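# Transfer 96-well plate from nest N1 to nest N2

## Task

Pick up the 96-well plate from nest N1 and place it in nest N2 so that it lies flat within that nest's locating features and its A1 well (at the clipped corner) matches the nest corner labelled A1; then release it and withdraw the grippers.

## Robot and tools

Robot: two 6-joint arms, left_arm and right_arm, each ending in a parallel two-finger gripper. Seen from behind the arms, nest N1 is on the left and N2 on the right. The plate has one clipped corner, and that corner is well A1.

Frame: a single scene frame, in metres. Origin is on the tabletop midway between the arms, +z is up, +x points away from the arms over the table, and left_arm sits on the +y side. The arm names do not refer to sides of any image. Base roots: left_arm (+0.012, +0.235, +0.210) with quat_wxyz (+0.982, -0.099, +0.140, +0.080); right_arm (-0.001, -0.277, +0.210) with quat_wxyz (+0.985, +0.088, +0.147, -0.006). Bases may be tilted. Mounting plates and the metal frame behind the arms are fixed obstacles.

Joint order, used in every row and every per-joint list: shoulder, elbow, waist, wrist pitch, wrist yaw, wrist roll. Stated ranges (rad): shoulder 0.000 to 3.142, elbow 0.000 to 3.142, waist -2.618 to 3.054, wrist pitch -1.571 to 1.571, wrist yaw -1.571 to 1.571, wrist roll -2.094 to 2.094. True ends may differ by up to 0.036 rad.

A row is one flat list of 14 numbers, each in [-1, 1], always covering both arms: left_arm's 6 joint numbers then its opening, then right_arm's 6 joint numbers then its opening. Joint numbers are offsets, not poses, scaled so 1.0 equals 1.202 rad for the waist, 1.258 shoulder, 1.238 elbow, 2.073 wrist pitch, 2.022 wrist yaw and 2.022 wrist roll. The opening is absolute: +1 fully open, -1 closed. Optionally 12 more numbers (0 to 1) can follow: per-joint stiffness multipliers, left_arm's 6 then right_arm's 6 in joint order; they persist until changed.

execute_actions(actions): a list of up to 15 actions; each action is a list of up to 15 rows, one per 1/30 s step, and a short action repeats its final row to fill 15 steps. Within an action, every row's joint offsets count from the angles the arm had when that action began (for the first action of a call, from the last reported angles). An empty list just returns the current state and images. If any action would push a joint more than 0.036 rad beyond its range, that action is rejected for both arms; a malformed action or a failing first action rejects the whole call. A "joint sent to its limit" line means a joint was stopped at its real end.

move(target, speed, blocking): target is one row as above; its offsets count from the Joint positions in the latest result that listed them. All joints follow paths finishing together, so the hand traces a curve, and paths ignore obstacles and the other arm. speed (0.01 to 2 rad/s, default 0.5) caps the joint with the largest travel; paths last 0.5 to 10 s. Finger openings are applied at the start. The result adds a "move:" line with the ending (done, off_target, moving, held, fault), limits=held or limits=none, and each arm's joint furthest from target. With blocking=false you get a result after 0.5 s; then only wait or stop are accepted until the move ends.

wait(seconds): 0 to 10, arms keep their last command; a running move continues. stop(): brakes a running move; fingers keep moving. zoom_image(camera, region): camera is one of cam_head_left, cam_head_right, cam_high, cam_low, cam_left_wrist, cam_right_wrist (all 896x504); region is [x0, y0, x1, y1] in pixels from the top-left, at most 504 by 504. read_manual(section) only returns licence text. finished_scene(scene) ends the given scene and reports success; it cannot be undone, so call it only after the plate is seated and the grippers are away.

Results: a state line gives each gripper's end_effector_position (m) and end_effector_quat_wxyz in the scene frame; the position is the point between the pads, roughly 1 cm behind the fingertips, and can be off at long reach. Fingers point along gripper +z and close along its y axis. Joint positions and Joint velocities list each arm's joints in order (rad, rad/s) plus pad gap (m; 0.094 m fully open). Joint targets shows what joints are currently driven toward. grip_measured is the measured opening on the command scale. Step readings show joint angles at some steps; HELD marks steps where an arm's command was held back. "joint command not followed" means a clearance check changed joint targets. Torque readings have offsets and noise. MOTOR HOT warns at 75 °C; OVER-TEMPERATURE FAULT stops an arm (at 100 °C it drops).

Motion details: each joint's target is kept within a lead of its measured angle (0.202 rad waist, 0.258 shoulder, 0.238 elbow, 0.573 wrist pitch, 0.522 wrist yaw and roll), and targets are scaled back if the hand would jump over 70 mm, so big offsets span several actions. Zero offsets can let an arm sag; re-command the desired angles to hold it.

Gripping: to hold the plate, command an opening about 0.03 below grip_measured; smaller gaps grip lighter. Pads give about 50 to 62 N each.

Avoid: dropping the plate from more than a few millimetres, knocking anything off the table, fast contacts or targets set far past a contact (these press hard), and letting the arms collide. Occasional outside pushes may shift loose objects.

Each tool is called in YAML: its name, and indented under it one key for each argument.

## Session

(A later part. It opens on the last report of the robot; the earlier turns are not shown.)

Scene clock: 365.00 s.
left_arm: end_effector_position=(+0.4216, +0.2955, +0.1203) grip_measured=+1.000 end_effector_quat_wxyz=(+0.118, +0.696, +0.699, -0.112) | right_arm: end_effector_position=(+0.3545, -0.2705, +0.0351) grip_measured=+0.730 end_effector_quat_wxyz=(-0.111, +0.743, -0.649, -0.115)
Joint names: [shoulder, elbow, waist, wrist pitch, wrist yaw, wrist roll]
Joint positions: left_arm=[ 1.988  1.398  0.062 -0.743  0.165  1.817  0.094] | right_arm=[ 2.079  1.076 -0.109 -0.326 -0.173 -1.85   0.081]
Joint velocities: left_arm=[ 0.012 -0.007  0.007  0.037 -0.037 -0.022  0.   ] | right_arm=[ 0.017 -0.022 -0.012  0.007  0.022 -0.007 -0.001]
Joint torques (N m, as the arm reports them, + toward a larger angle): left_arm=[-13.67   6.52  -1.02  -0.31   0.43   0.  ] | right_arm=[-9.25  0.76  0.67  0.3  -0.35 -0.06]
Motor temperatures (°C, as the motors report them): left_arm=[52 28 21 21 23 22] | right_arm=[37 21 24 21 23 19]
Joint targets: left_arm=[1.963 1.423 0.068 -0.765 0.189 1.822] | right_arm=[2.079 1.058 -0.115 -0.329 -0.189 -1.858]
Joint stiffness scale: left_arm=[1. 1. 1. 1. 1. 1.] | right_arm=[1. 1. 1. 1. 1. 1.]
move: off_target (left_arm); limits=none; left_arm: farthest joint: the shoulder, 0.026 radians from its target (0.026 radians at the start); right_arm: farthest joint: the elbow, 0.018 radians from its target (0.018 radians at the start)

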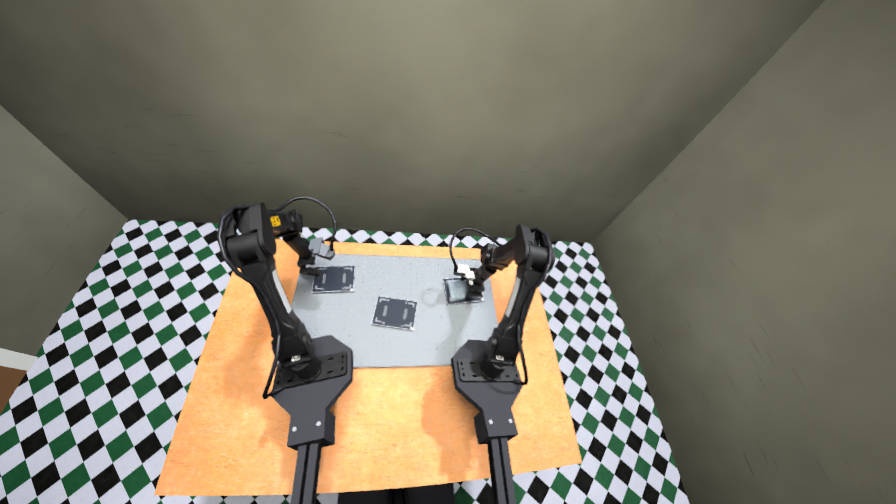

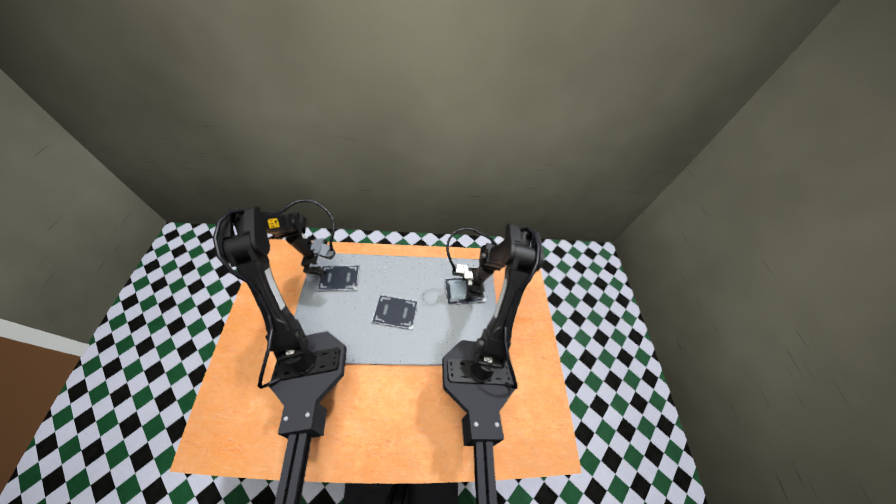

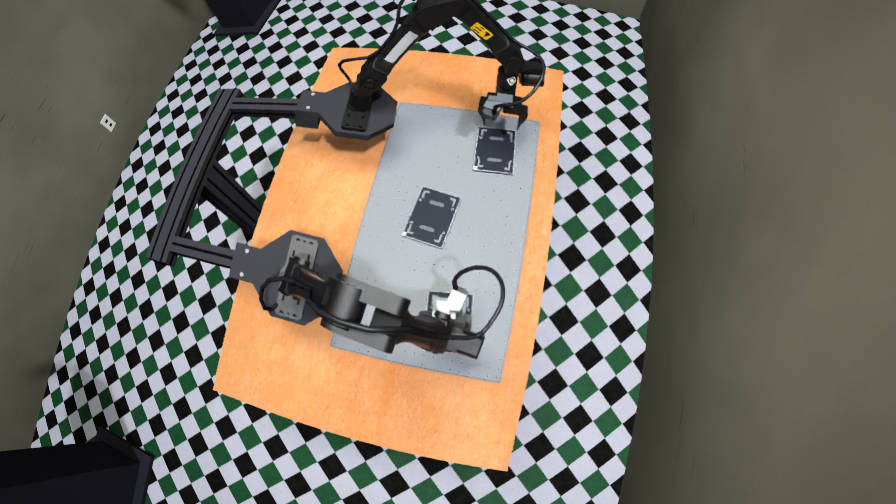

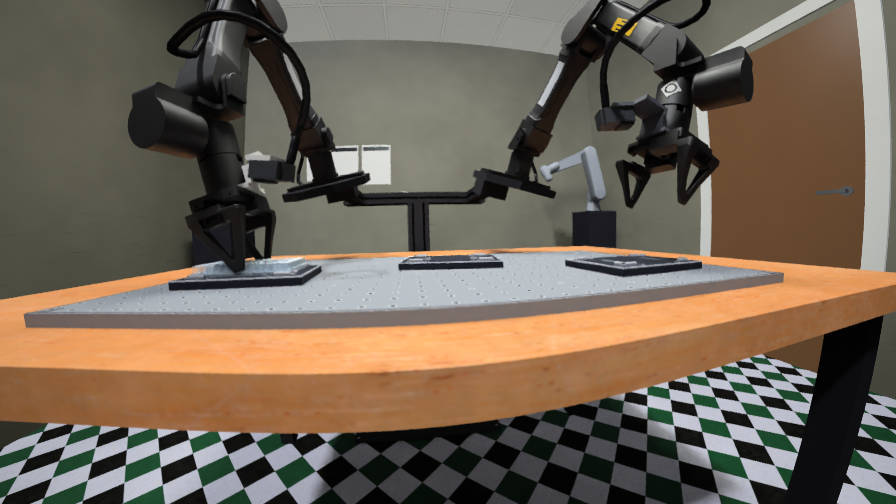

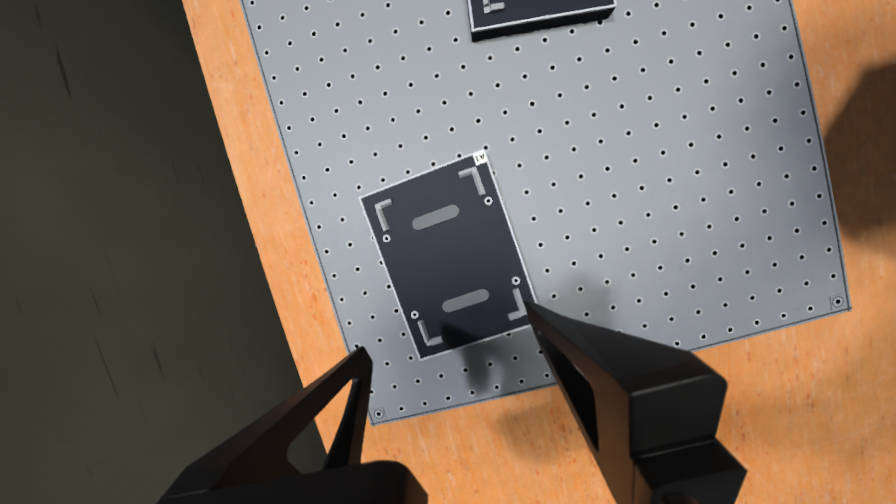

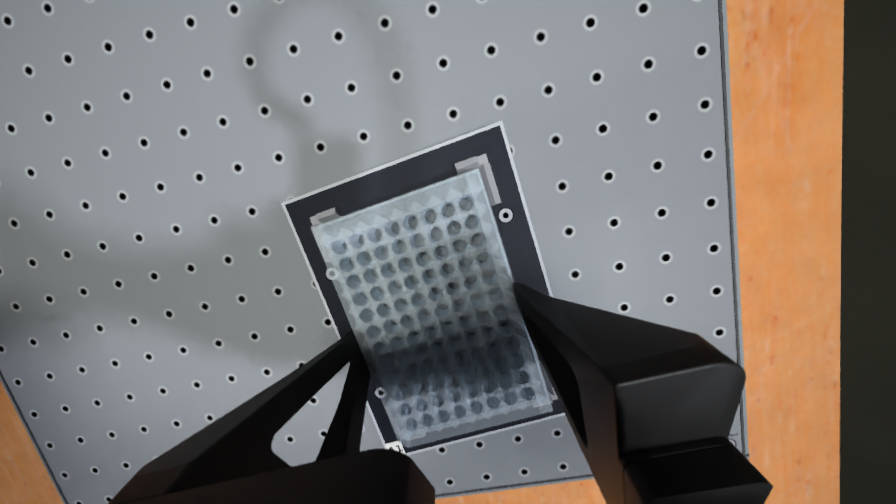

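execute_actions:
  actions: []

Scene clock: 394.13 s.
left_arm: end_effector_position=(+0.4216, +0.2955, +0.1203) grip_measured=+1.000 end_effector_quat_wxyz=(+0.118, +0.696, +0.699, -0.112) | right_arm: end_effector_position=(+0.3545, -0.2705, +0.0351) grip_measured=+0.730 end_effector_quat_wxyz=(-0.111, +0.743, -0.649, -0.115)
Joint names: [shoulder, elbow, waist, wrist pitch, wrist yaw, wrist roll]
Joint positions: left_arm=[ 1.988  1.398  0.062 -0.743  0.165  1.817  0.094] | right_arm=[ 2.079  1.076 -0.109 -0.326 -0.173 -1.85   0.081]
Joint velocities: left_arm=[-0.022  0.002 -0.007 -0.007 -0.022  0.051  0.   ] | right_arm=[ 0.007 -0.002  0.017 -0.007 -0.051 -0.037  0.   ]
Joint torques (N m, as the arm reports them, + toward a larger angle): left_arm=[-13.67   6.52  -1.02  -0.32   0.44   0.01] | right_arm=[-9.21  0.75  0.7   0.29 -0.35 -0.04]
Motor temperatures (°C, as the motors report them): left_arm=[53 28 20 21 23 22] | right_arm=[37 21 24 21 23 19]
Joint targets: left_arm=[1.963 1.423 0.068 -0.765 0.189 1.822] | right_arm=[2.079 1.058 -0.115 -0.329 -0.189 -1.858]
Joint stiffness scale: left_arm=[1. 1. 1. 1. 1. 1.] | right_arm=[1. 1. 1. 1. 1. 1.]

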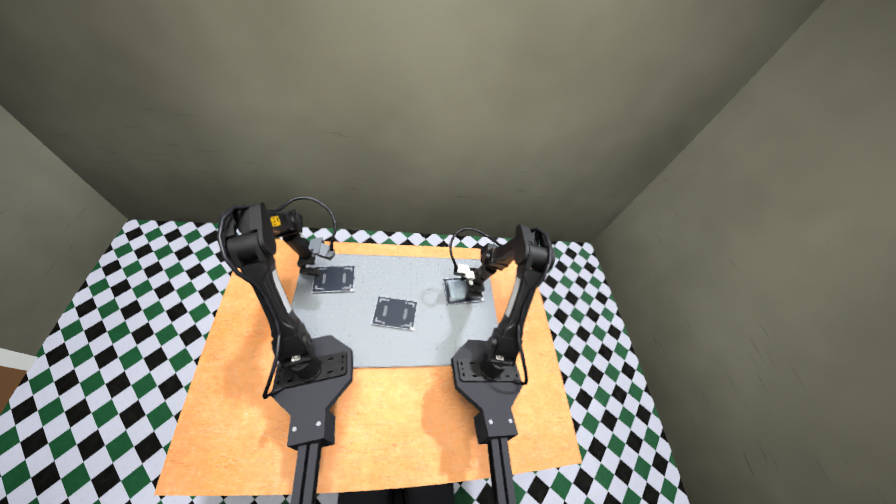

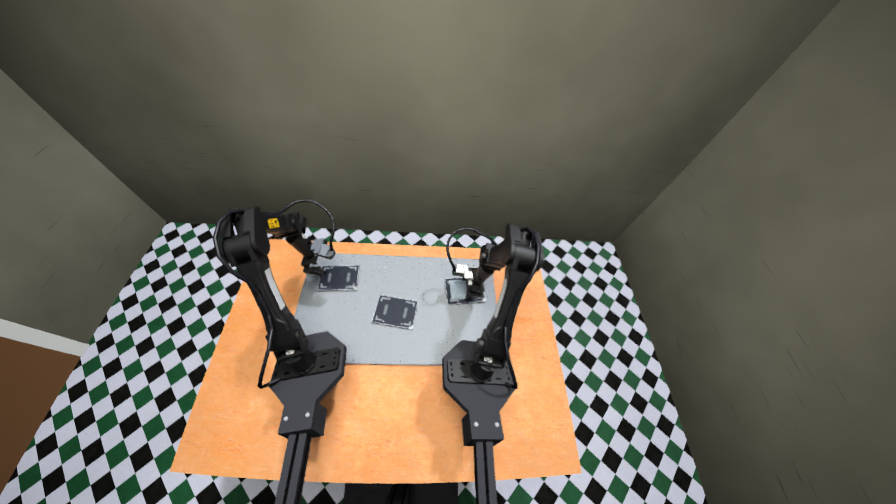

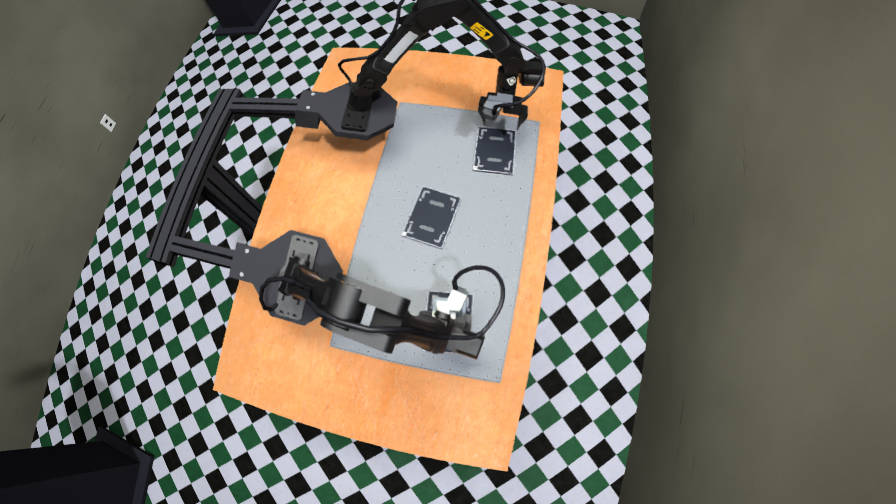

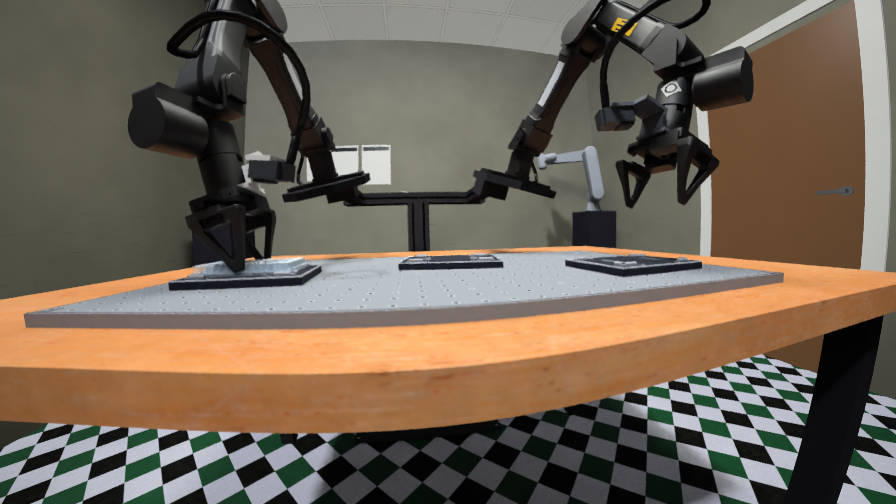

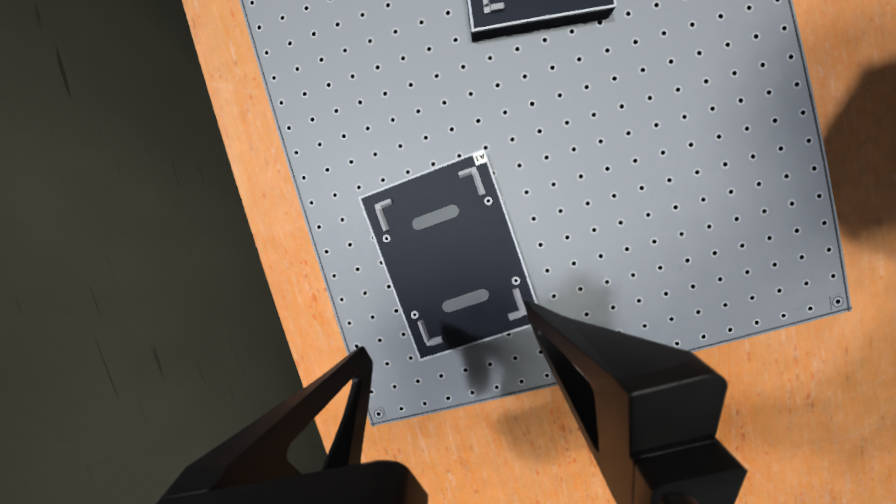

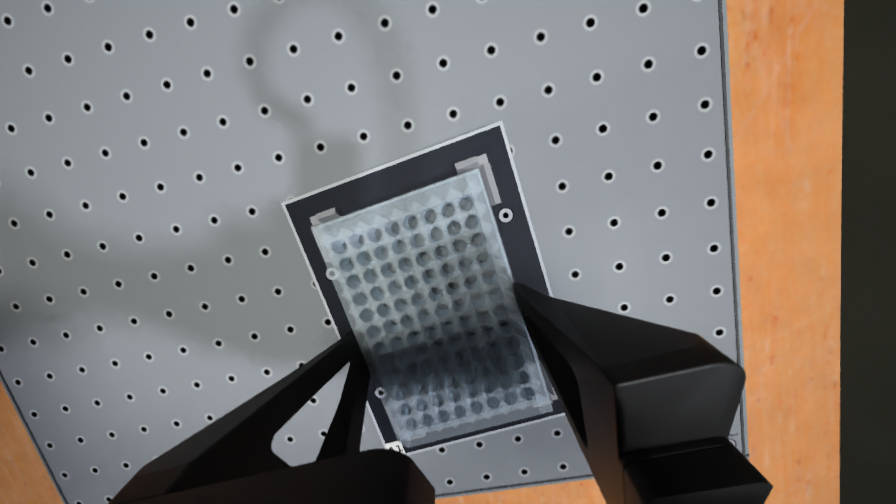

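execute_actions:
  actions:
    - [[-0.02,0.02,0.005,-0.0106,0.012,0.003,1,-0.016,-0.0145,-0.004,-0.002,-0.0074,-0.004,0.685],[-0.02,0.02,0.005,-0.0106,0.012,0.003,1,-0.022,-0.0145,-0.003,-0.003,-0.0074,-0.004,0.685],[-0.02,0.02,0.005,-0.0106,0.012,0.003,1,-0.027,-0.0145,-0.002,-0.005,-0.0074,-0.004,0.685],[-0.02,0.02,0.005,-0.0106,0.012,0.003,1,-0.032,-0.0145,-0.001,-0.008,-0.0074,-0.004,0.685],[-0.02,0.02,0.005,-0.0106,0.012,0.003,1,-0.037,-0.0145,0,-0.011,-0.0074,-0.004,0.685],[-0.02,0.02,0.005,-0.0106,0.012,0.003,1,-0.042,-0.016,0.001,-0.014,-0.0074,-0.004,0.685],[-0.02,0.02,0.005,-0.0106,0.012,0.003,1,-0.047,-0.017,0.002,-0.017,-0.0074,-0.004,0.685],[-0.02,0.02,0.005,-0.0106,0.012,0.003,1,-0.052,-0.018,0.003,-0.020,-0.0074,-0.004,0.685],[-0.02,0.02,0.005,-0.0106,0.012,0.003,1,-0.057,-0.019,0.004,-0.023,-0.0074,-0.004,0.685],[-0.02,0.02,0.005,-0.0106,0.012,0.003,1,-0.062,-0.020,0.005,-0.026,-0.0074,-0.004,0.685]]

Scene clock: 430.47 s.
left_arm: end_effector_position=(+0.4214, +0.2954, +0.1203) grip_measured=+1.000 end_effector_quat_wxyz=(+0.118, +0.697, +0.699, -0.112) | right_arm: end_effector_position=(+0.3611, -0.2736, +0.0506) grip_measured=+0.730 end_effector_quat_wxyz=(-0.117, +0.744, -0.649, -0.106)
Joint names: [shoulder, elbow, waist, wrist pitch, wrist yaw, wrist roll]
Joint positions: left_arm=[ 1.988  1.398  0.062 -0.744  0.165  1.817  0.094] | right_arm=[ 2.028  1.076 -0.109 -0.356 -0.173 -1.85   0.081]
Joint velocities: left_arm=[-0.002 -0.002 -0.007  0.066 -0.022 -0.022  0.   ] | right_arm=[-0.002 -0.002 -0.012  0.037 -0.007 -0.066 -0.002]
Joint torques (N m, as the arm reports them, + toward a larger angle): left_arm=[-13.67   6.52  -1.02  -0.32   0.43   0.01] | right_arm=[-11.24   0.51   1.56   0.17  -0.35  -0.05]
Motor temperatures (°C, as the motors report them): left_arm=[53 28 20 21 23 22] | right_arm=[37 21 24 21 23 19]
Joint targets: left_arm=[1.963 1.423 0.068 -0.766 0.189 1.823] | right_arm=[2.001 1.051 -0.103 -0.380 -0.188 -1.858]
Joint stiffness scale: left_arm=[1. 1. 1. 1. 1. 1.] | right_arm=[1. 1. 1. 1. 1. 1.]
Step readings (joint positions):
0: left_arm=[1.988 1.398 0.062 -0.743 0.165 1.817] | right_arm=[2.079 1.076 -0.109 -0.326 -0.173 -1.850]
1: left_arm=[1.988 1.398 0.062 -0.743 0.165 1.817] | right_arm=[2.079 1.076 -0.109 -0.326 -0.173 -1.850]
2: left_arm=[1.988 1.398 0.062 -0.744 0.165 1.817] | right_arm=[2.079 1.076 -0.109 -0.326 -0.173 -1.850]
4: left_arm=[1.988 1.398 0.062 -0.744 0.165 1.817] | right_arm=[2.079 1.076 -0.109 -0.326 -0.173 -1.850]
8: left_arm=[1.988 1.398 0.062 -0.744 0.165 1.817] | right_arm=[2.064 1.076 -0.109 -0.338 -0.173 -1.850]
15: Joint positions above

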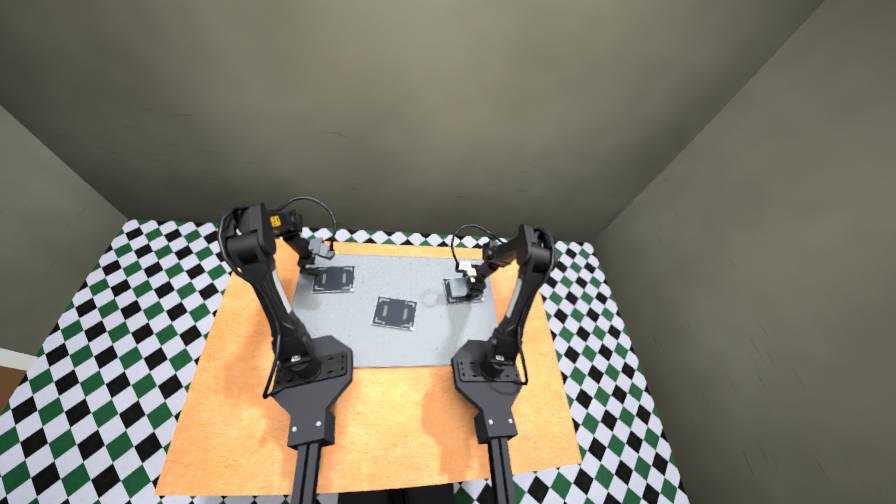

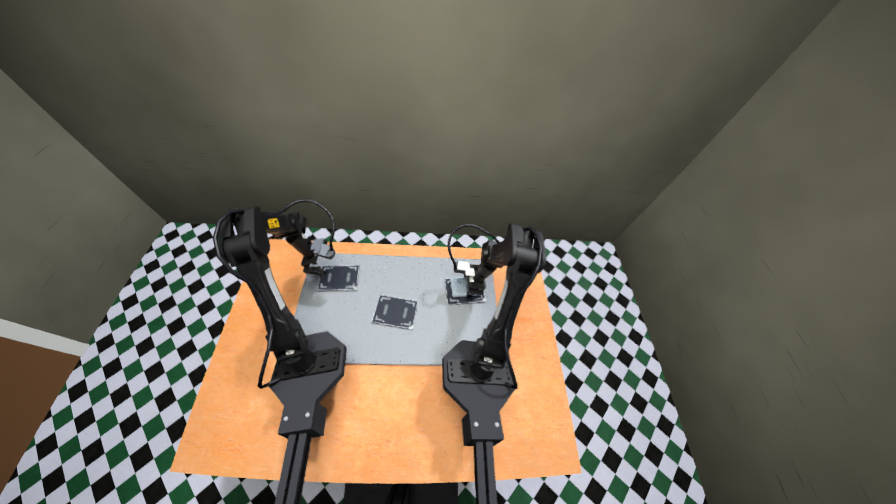

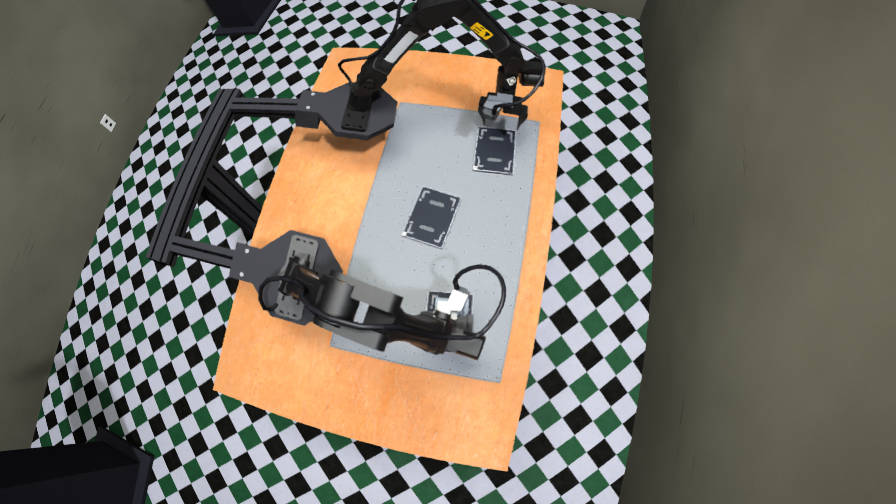

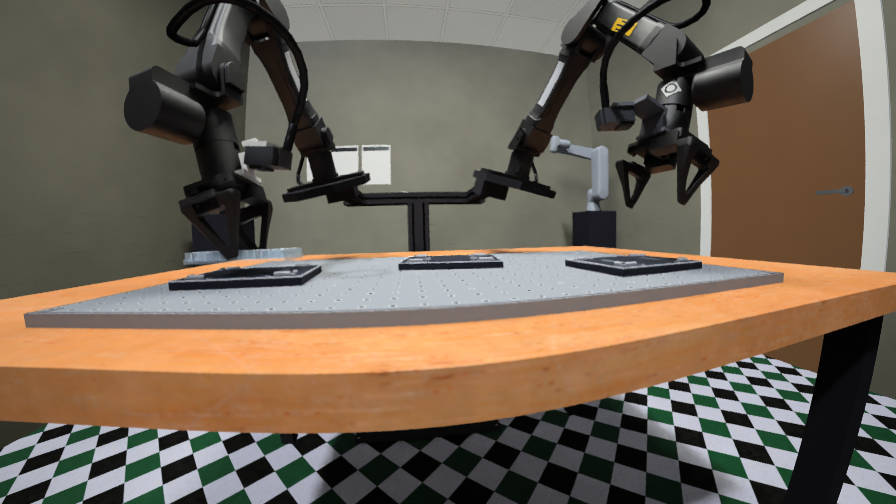

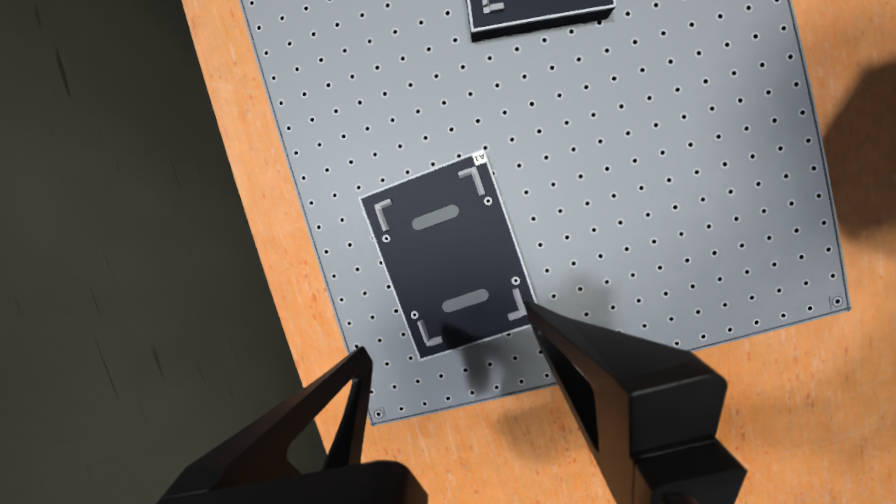

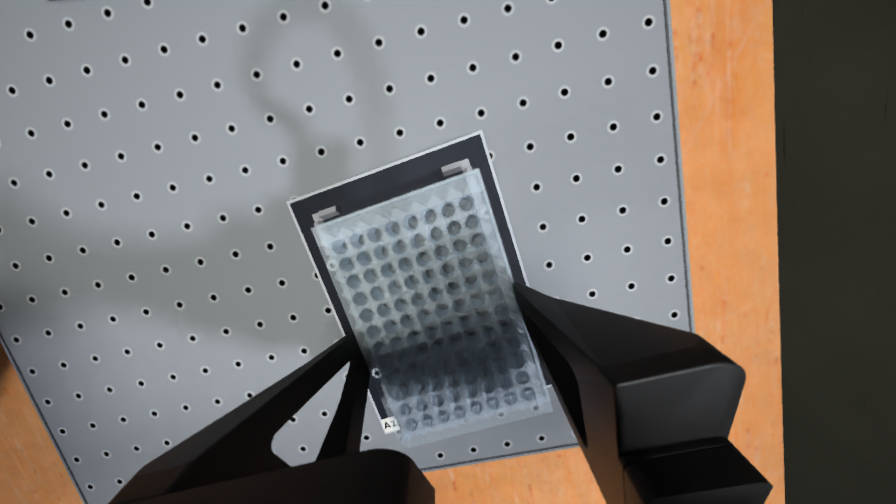

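move:
  target: [-0.02,0.02,0.005,-0.0106,0.012,0.003,1,0.178,0.336,0.421,-0.055,0.0806,0.304,0.685]
  speed: 0.25

Scene clock: 500.33 s.
left_arm: end_effector_position=(+0.4213, +0.2954, +0.1203) grip_measured=+1.000 end_effector_quat_wxyz=(+0.118, +0.697, +0.698, -0.112) | right_arm: end_effector_position=(+0.4172, -0.0840, +0.0720) grip_measured=+0.730 end_effector_quat_wxyz=(-0.107, +0.700, -0.699, -0.102)
Joint names: [shoulder, elbow, waist, wrist pitch, wrist yaw, wrist roll]
Joint positions: left_arm=[ 1.988  1.398  0.062 -0.745  0.165  1.818  0.094] | right_arm=[ 2.248  1.458  0.384 -0.461 -0.007 -1.243  0.081]
Joint velocities: left_arm=[-0.012  0.002 -0.012 -0.066 -0.051 -0.037  0.   ] | right_arm=[ 0.007  0.032 -0.007  0.022  0.022  0.022  0.   ]
Joint torques (N m, as the arm reports them, + toward a larger angle): left_arm=[-13.67   6.52  -1.02  -0.32   0.44   0.01] | right_arm=[-10.51   5.54   3.56   0.56  -0.18   0.09]
Motor temperatures (°C, as the motors report them): left_arm=[54 28 20 20 23 22] | right_arm=[40 21 24 21 23 19]
Joint targets: left_arm=[1.963 1.423 0.068 -0.766 0.189 1.823] | right_arm=[2.252 1.492 0.397 -0.470 -0.010 -1.235]
Joint stiffness scale: left_arm=[1. 1. 1. 1. 1. 1.] | right_arm=[1. 1. 1. 1. 1. 1.]
move: off_target (left_arm, right_arm); limits=none; left_arm: farthest joint: the shoulder, 0.026 radians from its target (0.026 radians at the start); right_arm: farthest joint: the elbow, 0.034 radians from its target (0.416 radians at the start)

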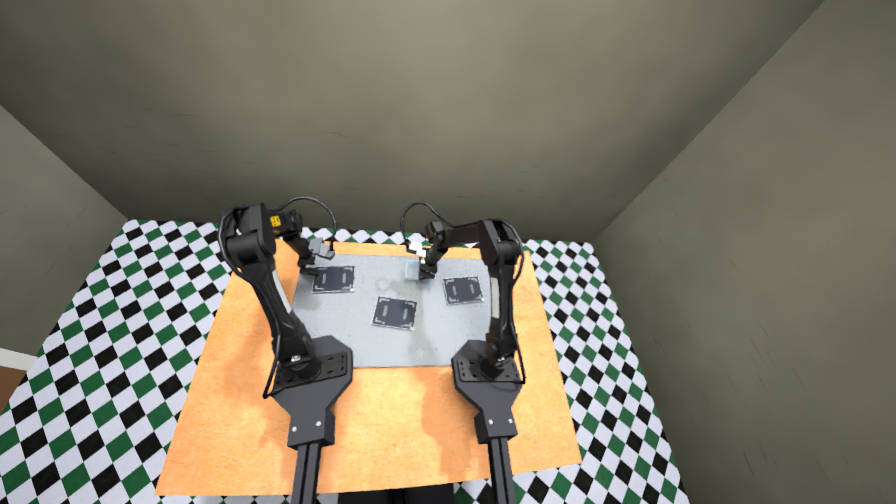

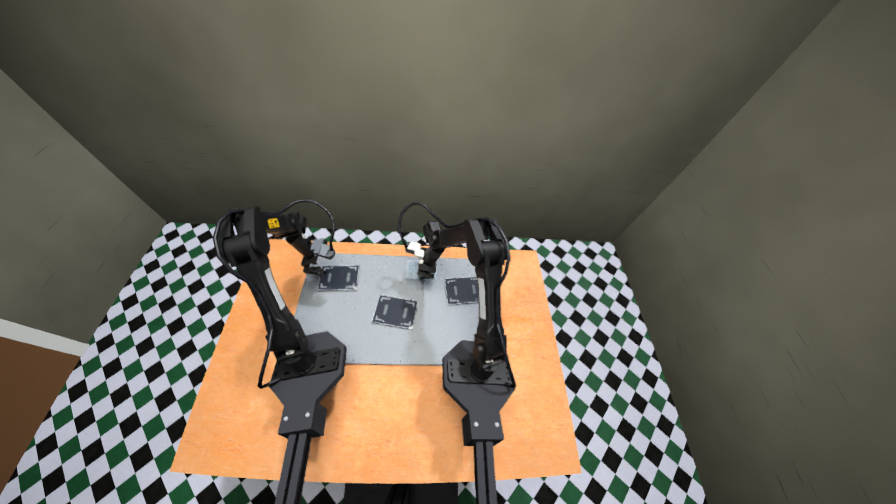

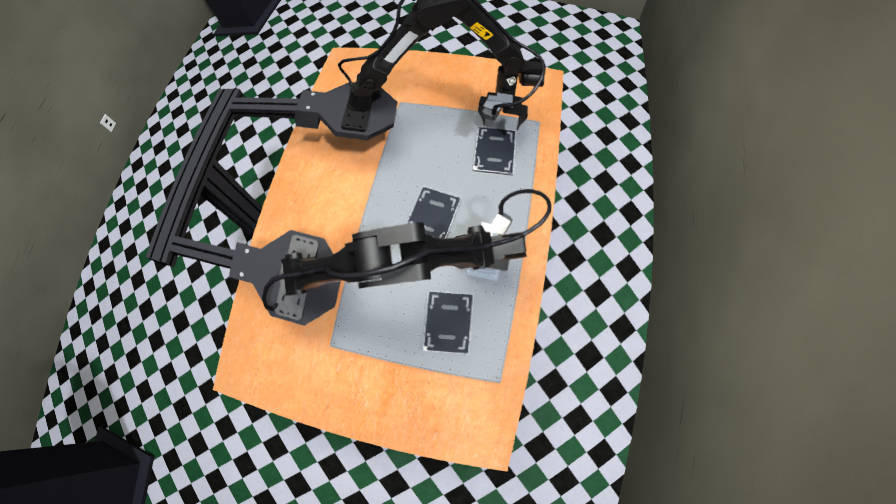

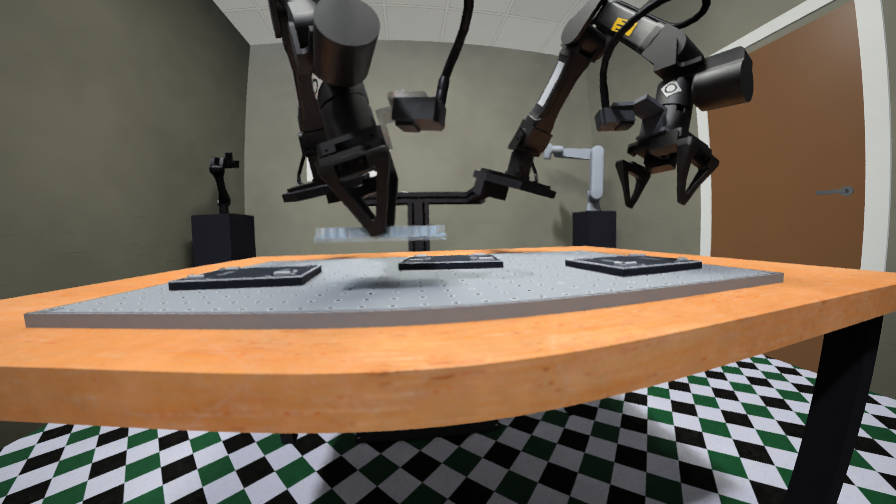

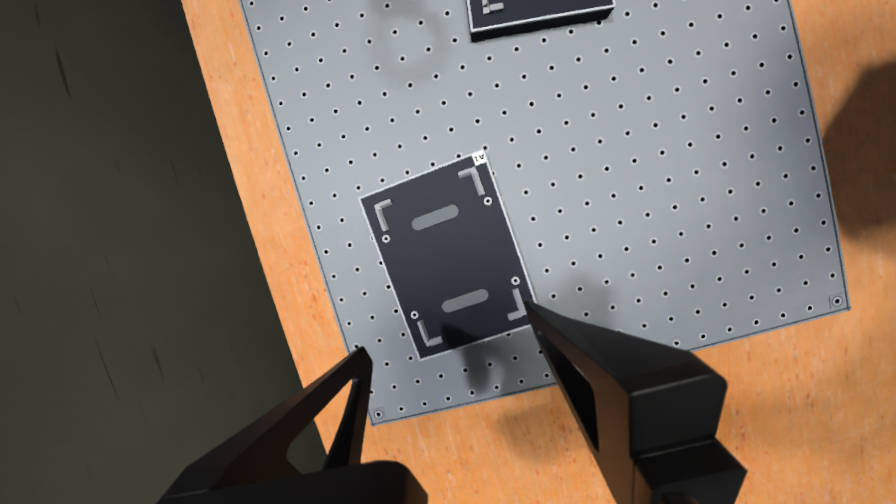

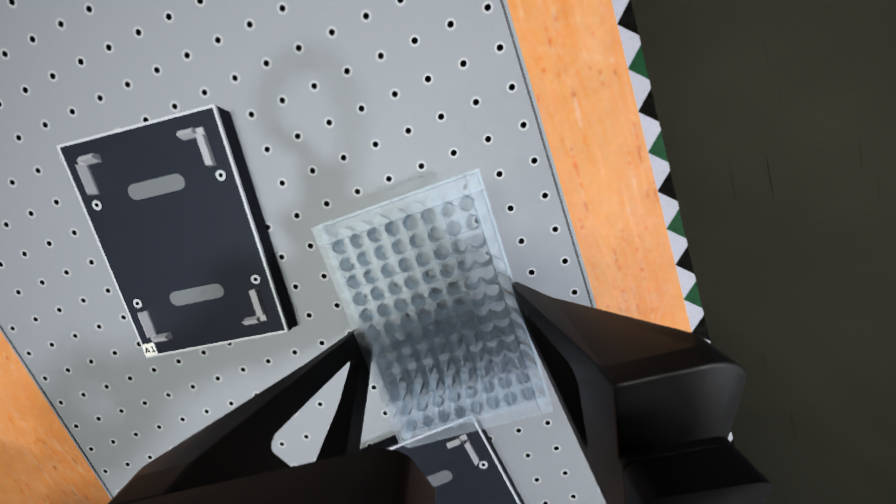

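zoom_image:
  camera: "cam_low"
  region: [280,190,520,300]

Region (280, 190, 520, 300) of cam_low's 896x504 image, scaled by 2.100, with more detail than that image has; it fills the top 231 rows of this view, and the rest is white.

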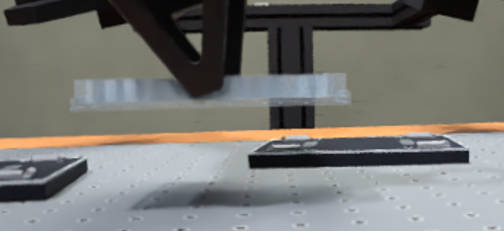

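move:
  target: [-0.02,0.02,0.005,-0.0106,0.012,0.003,1,0.072,0.027,0.011,0.050,-0.008,0.004,0.685]
  speed: 0.12

zoom_image:
  camera: "cam_low"
  region: [280,190,520,300]

Scene clock: 535.03 s.
left_arm: end_effector_position=(+0.4211, +0.2954, +0.1204) grip_measured=+1.000 end_effector_quat_wxyz=(+0.118, +0.697, +0.698, -0.112) | right_arm: end_effector_position=(+0.4118, -0.0763, +0.0383) grip_measured=+0.730 end_effector_quat_wxyz=(-0.107, +0.700, -0.699, -0.101)
Joint names: [shoulder, elbow, waist, wrist pitch, wrist yaw, wrist roll]
Joint positions: left_arm=[ 1.988  1.398  0.062 -0.745  0.165  1.819  0.094] | right_arm=[ 2.339  1.458  0.384 -0.371 -0.005 -1.243  0.081]
Joint velocities: left_arm=[-0.022 -0.017  0.002  0.007 -0.007 -0.037  0.   ] | right_arm=[ 0.017 -0.017 -0.017 -0.022 -0.051 -0.051  0.   ]
Joint torques (N m, as the arm reports them, + toward a larger angle): left_arm=[-13.67   6.51  -1.01  -0.32   0.43   0.01] | right_arm=[-10.97   5.23   3.67   0.83  -0.37   0.09]
Motor temperatures (°C, as the motors report them): left_arm=[55 28 20 20 23 22] | right_arm=[40 23 24 21 22 19]
Joint targets: left_arm=[1.963 1.423 0.068 -0.767 0.189 1.824] | right_arm=[2.339 1.491 0.398 -0.357 -0.023 -1.236]
Joint stiffness scale: left_arm=[1. 1. 1. 1. 1. 1.] | right_arm=[1. 1. 1. 1. 1. 1.]
move: off_target (left_arm, right_arm); limits=none; left_arm: farthest joint: the shoulder, 0.026 radians from its target (0.026 radians at the start); right_arm: farthest joint: the elbow, 0.034 radians from its target (0.034 radians at the start)

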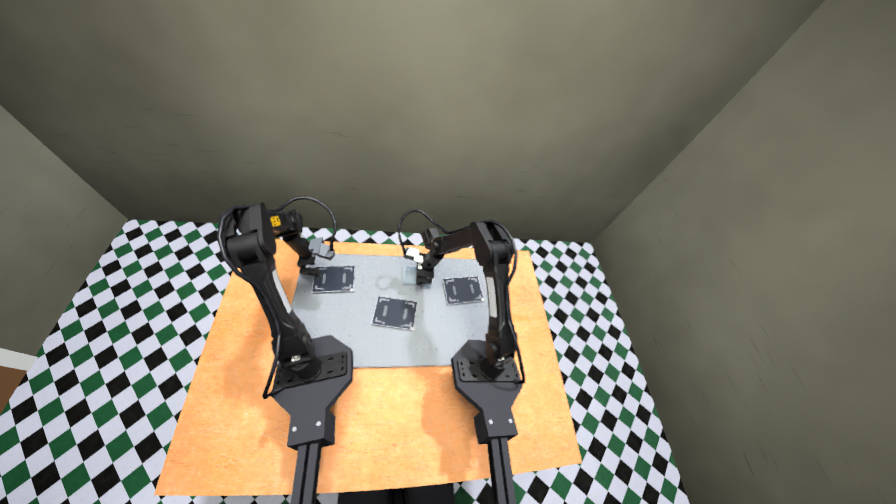

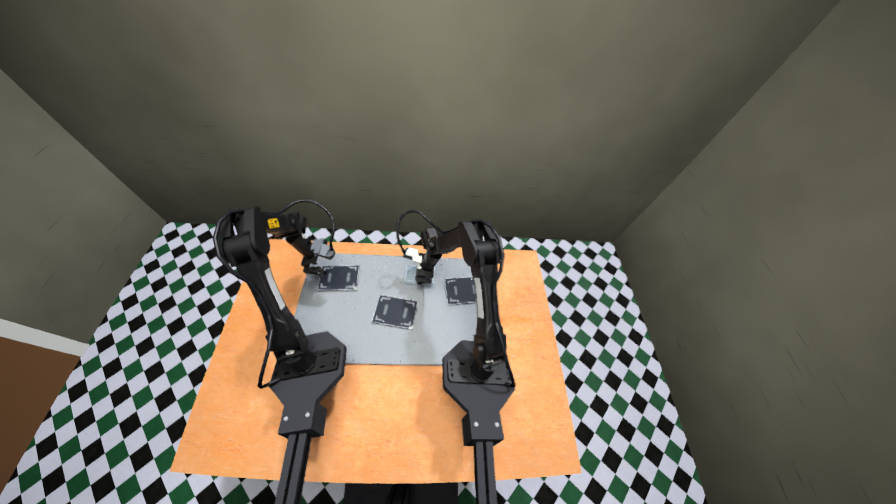

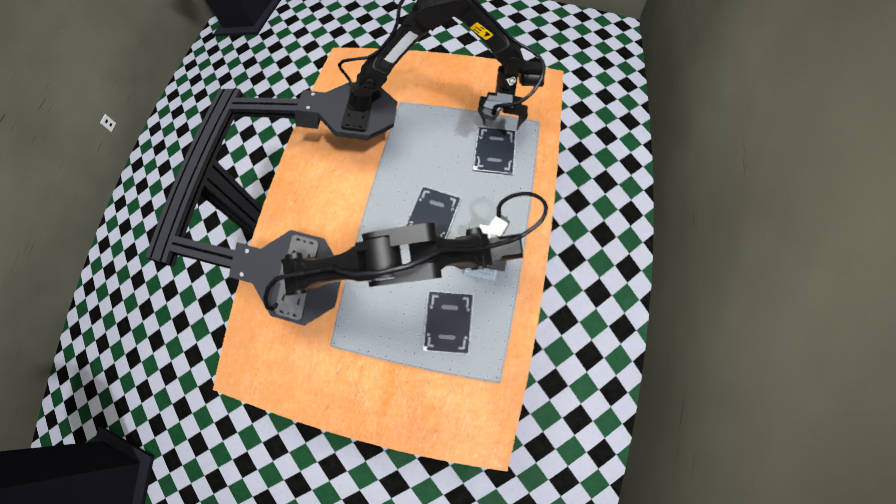

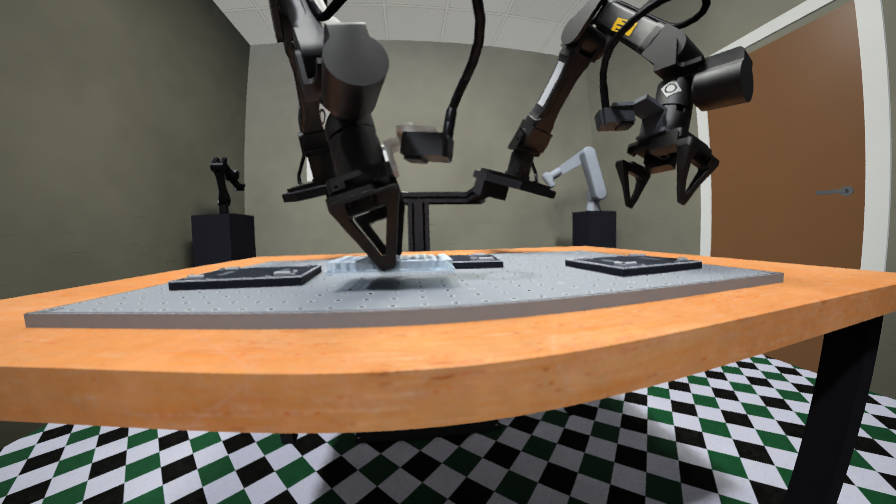

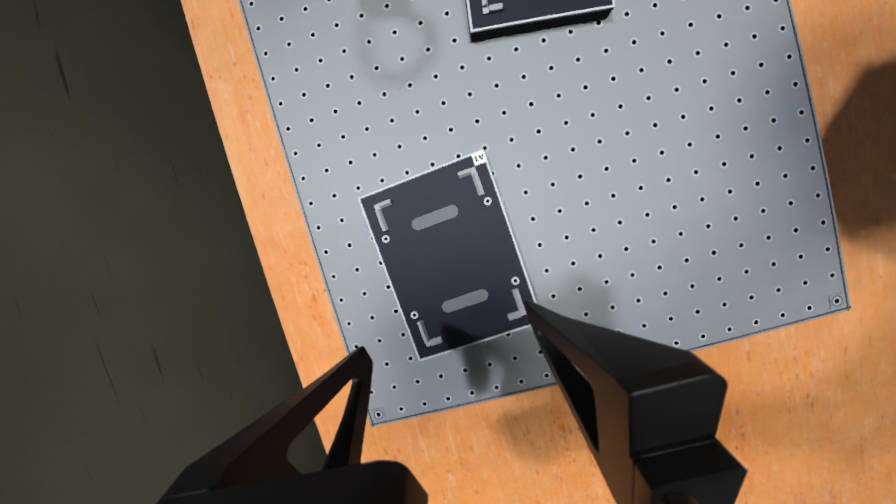

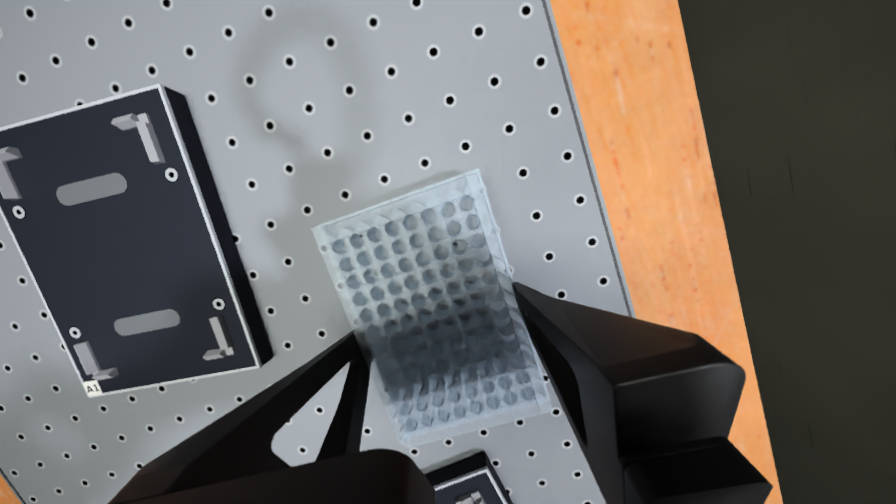

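Region (280, 190, 520, 300) of cam_low's 896x504 image, scaled by 2.100, with more detail than that image has; it fills the top 231 rows of this view, and the rest is white.

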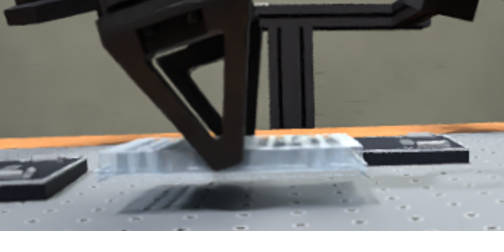

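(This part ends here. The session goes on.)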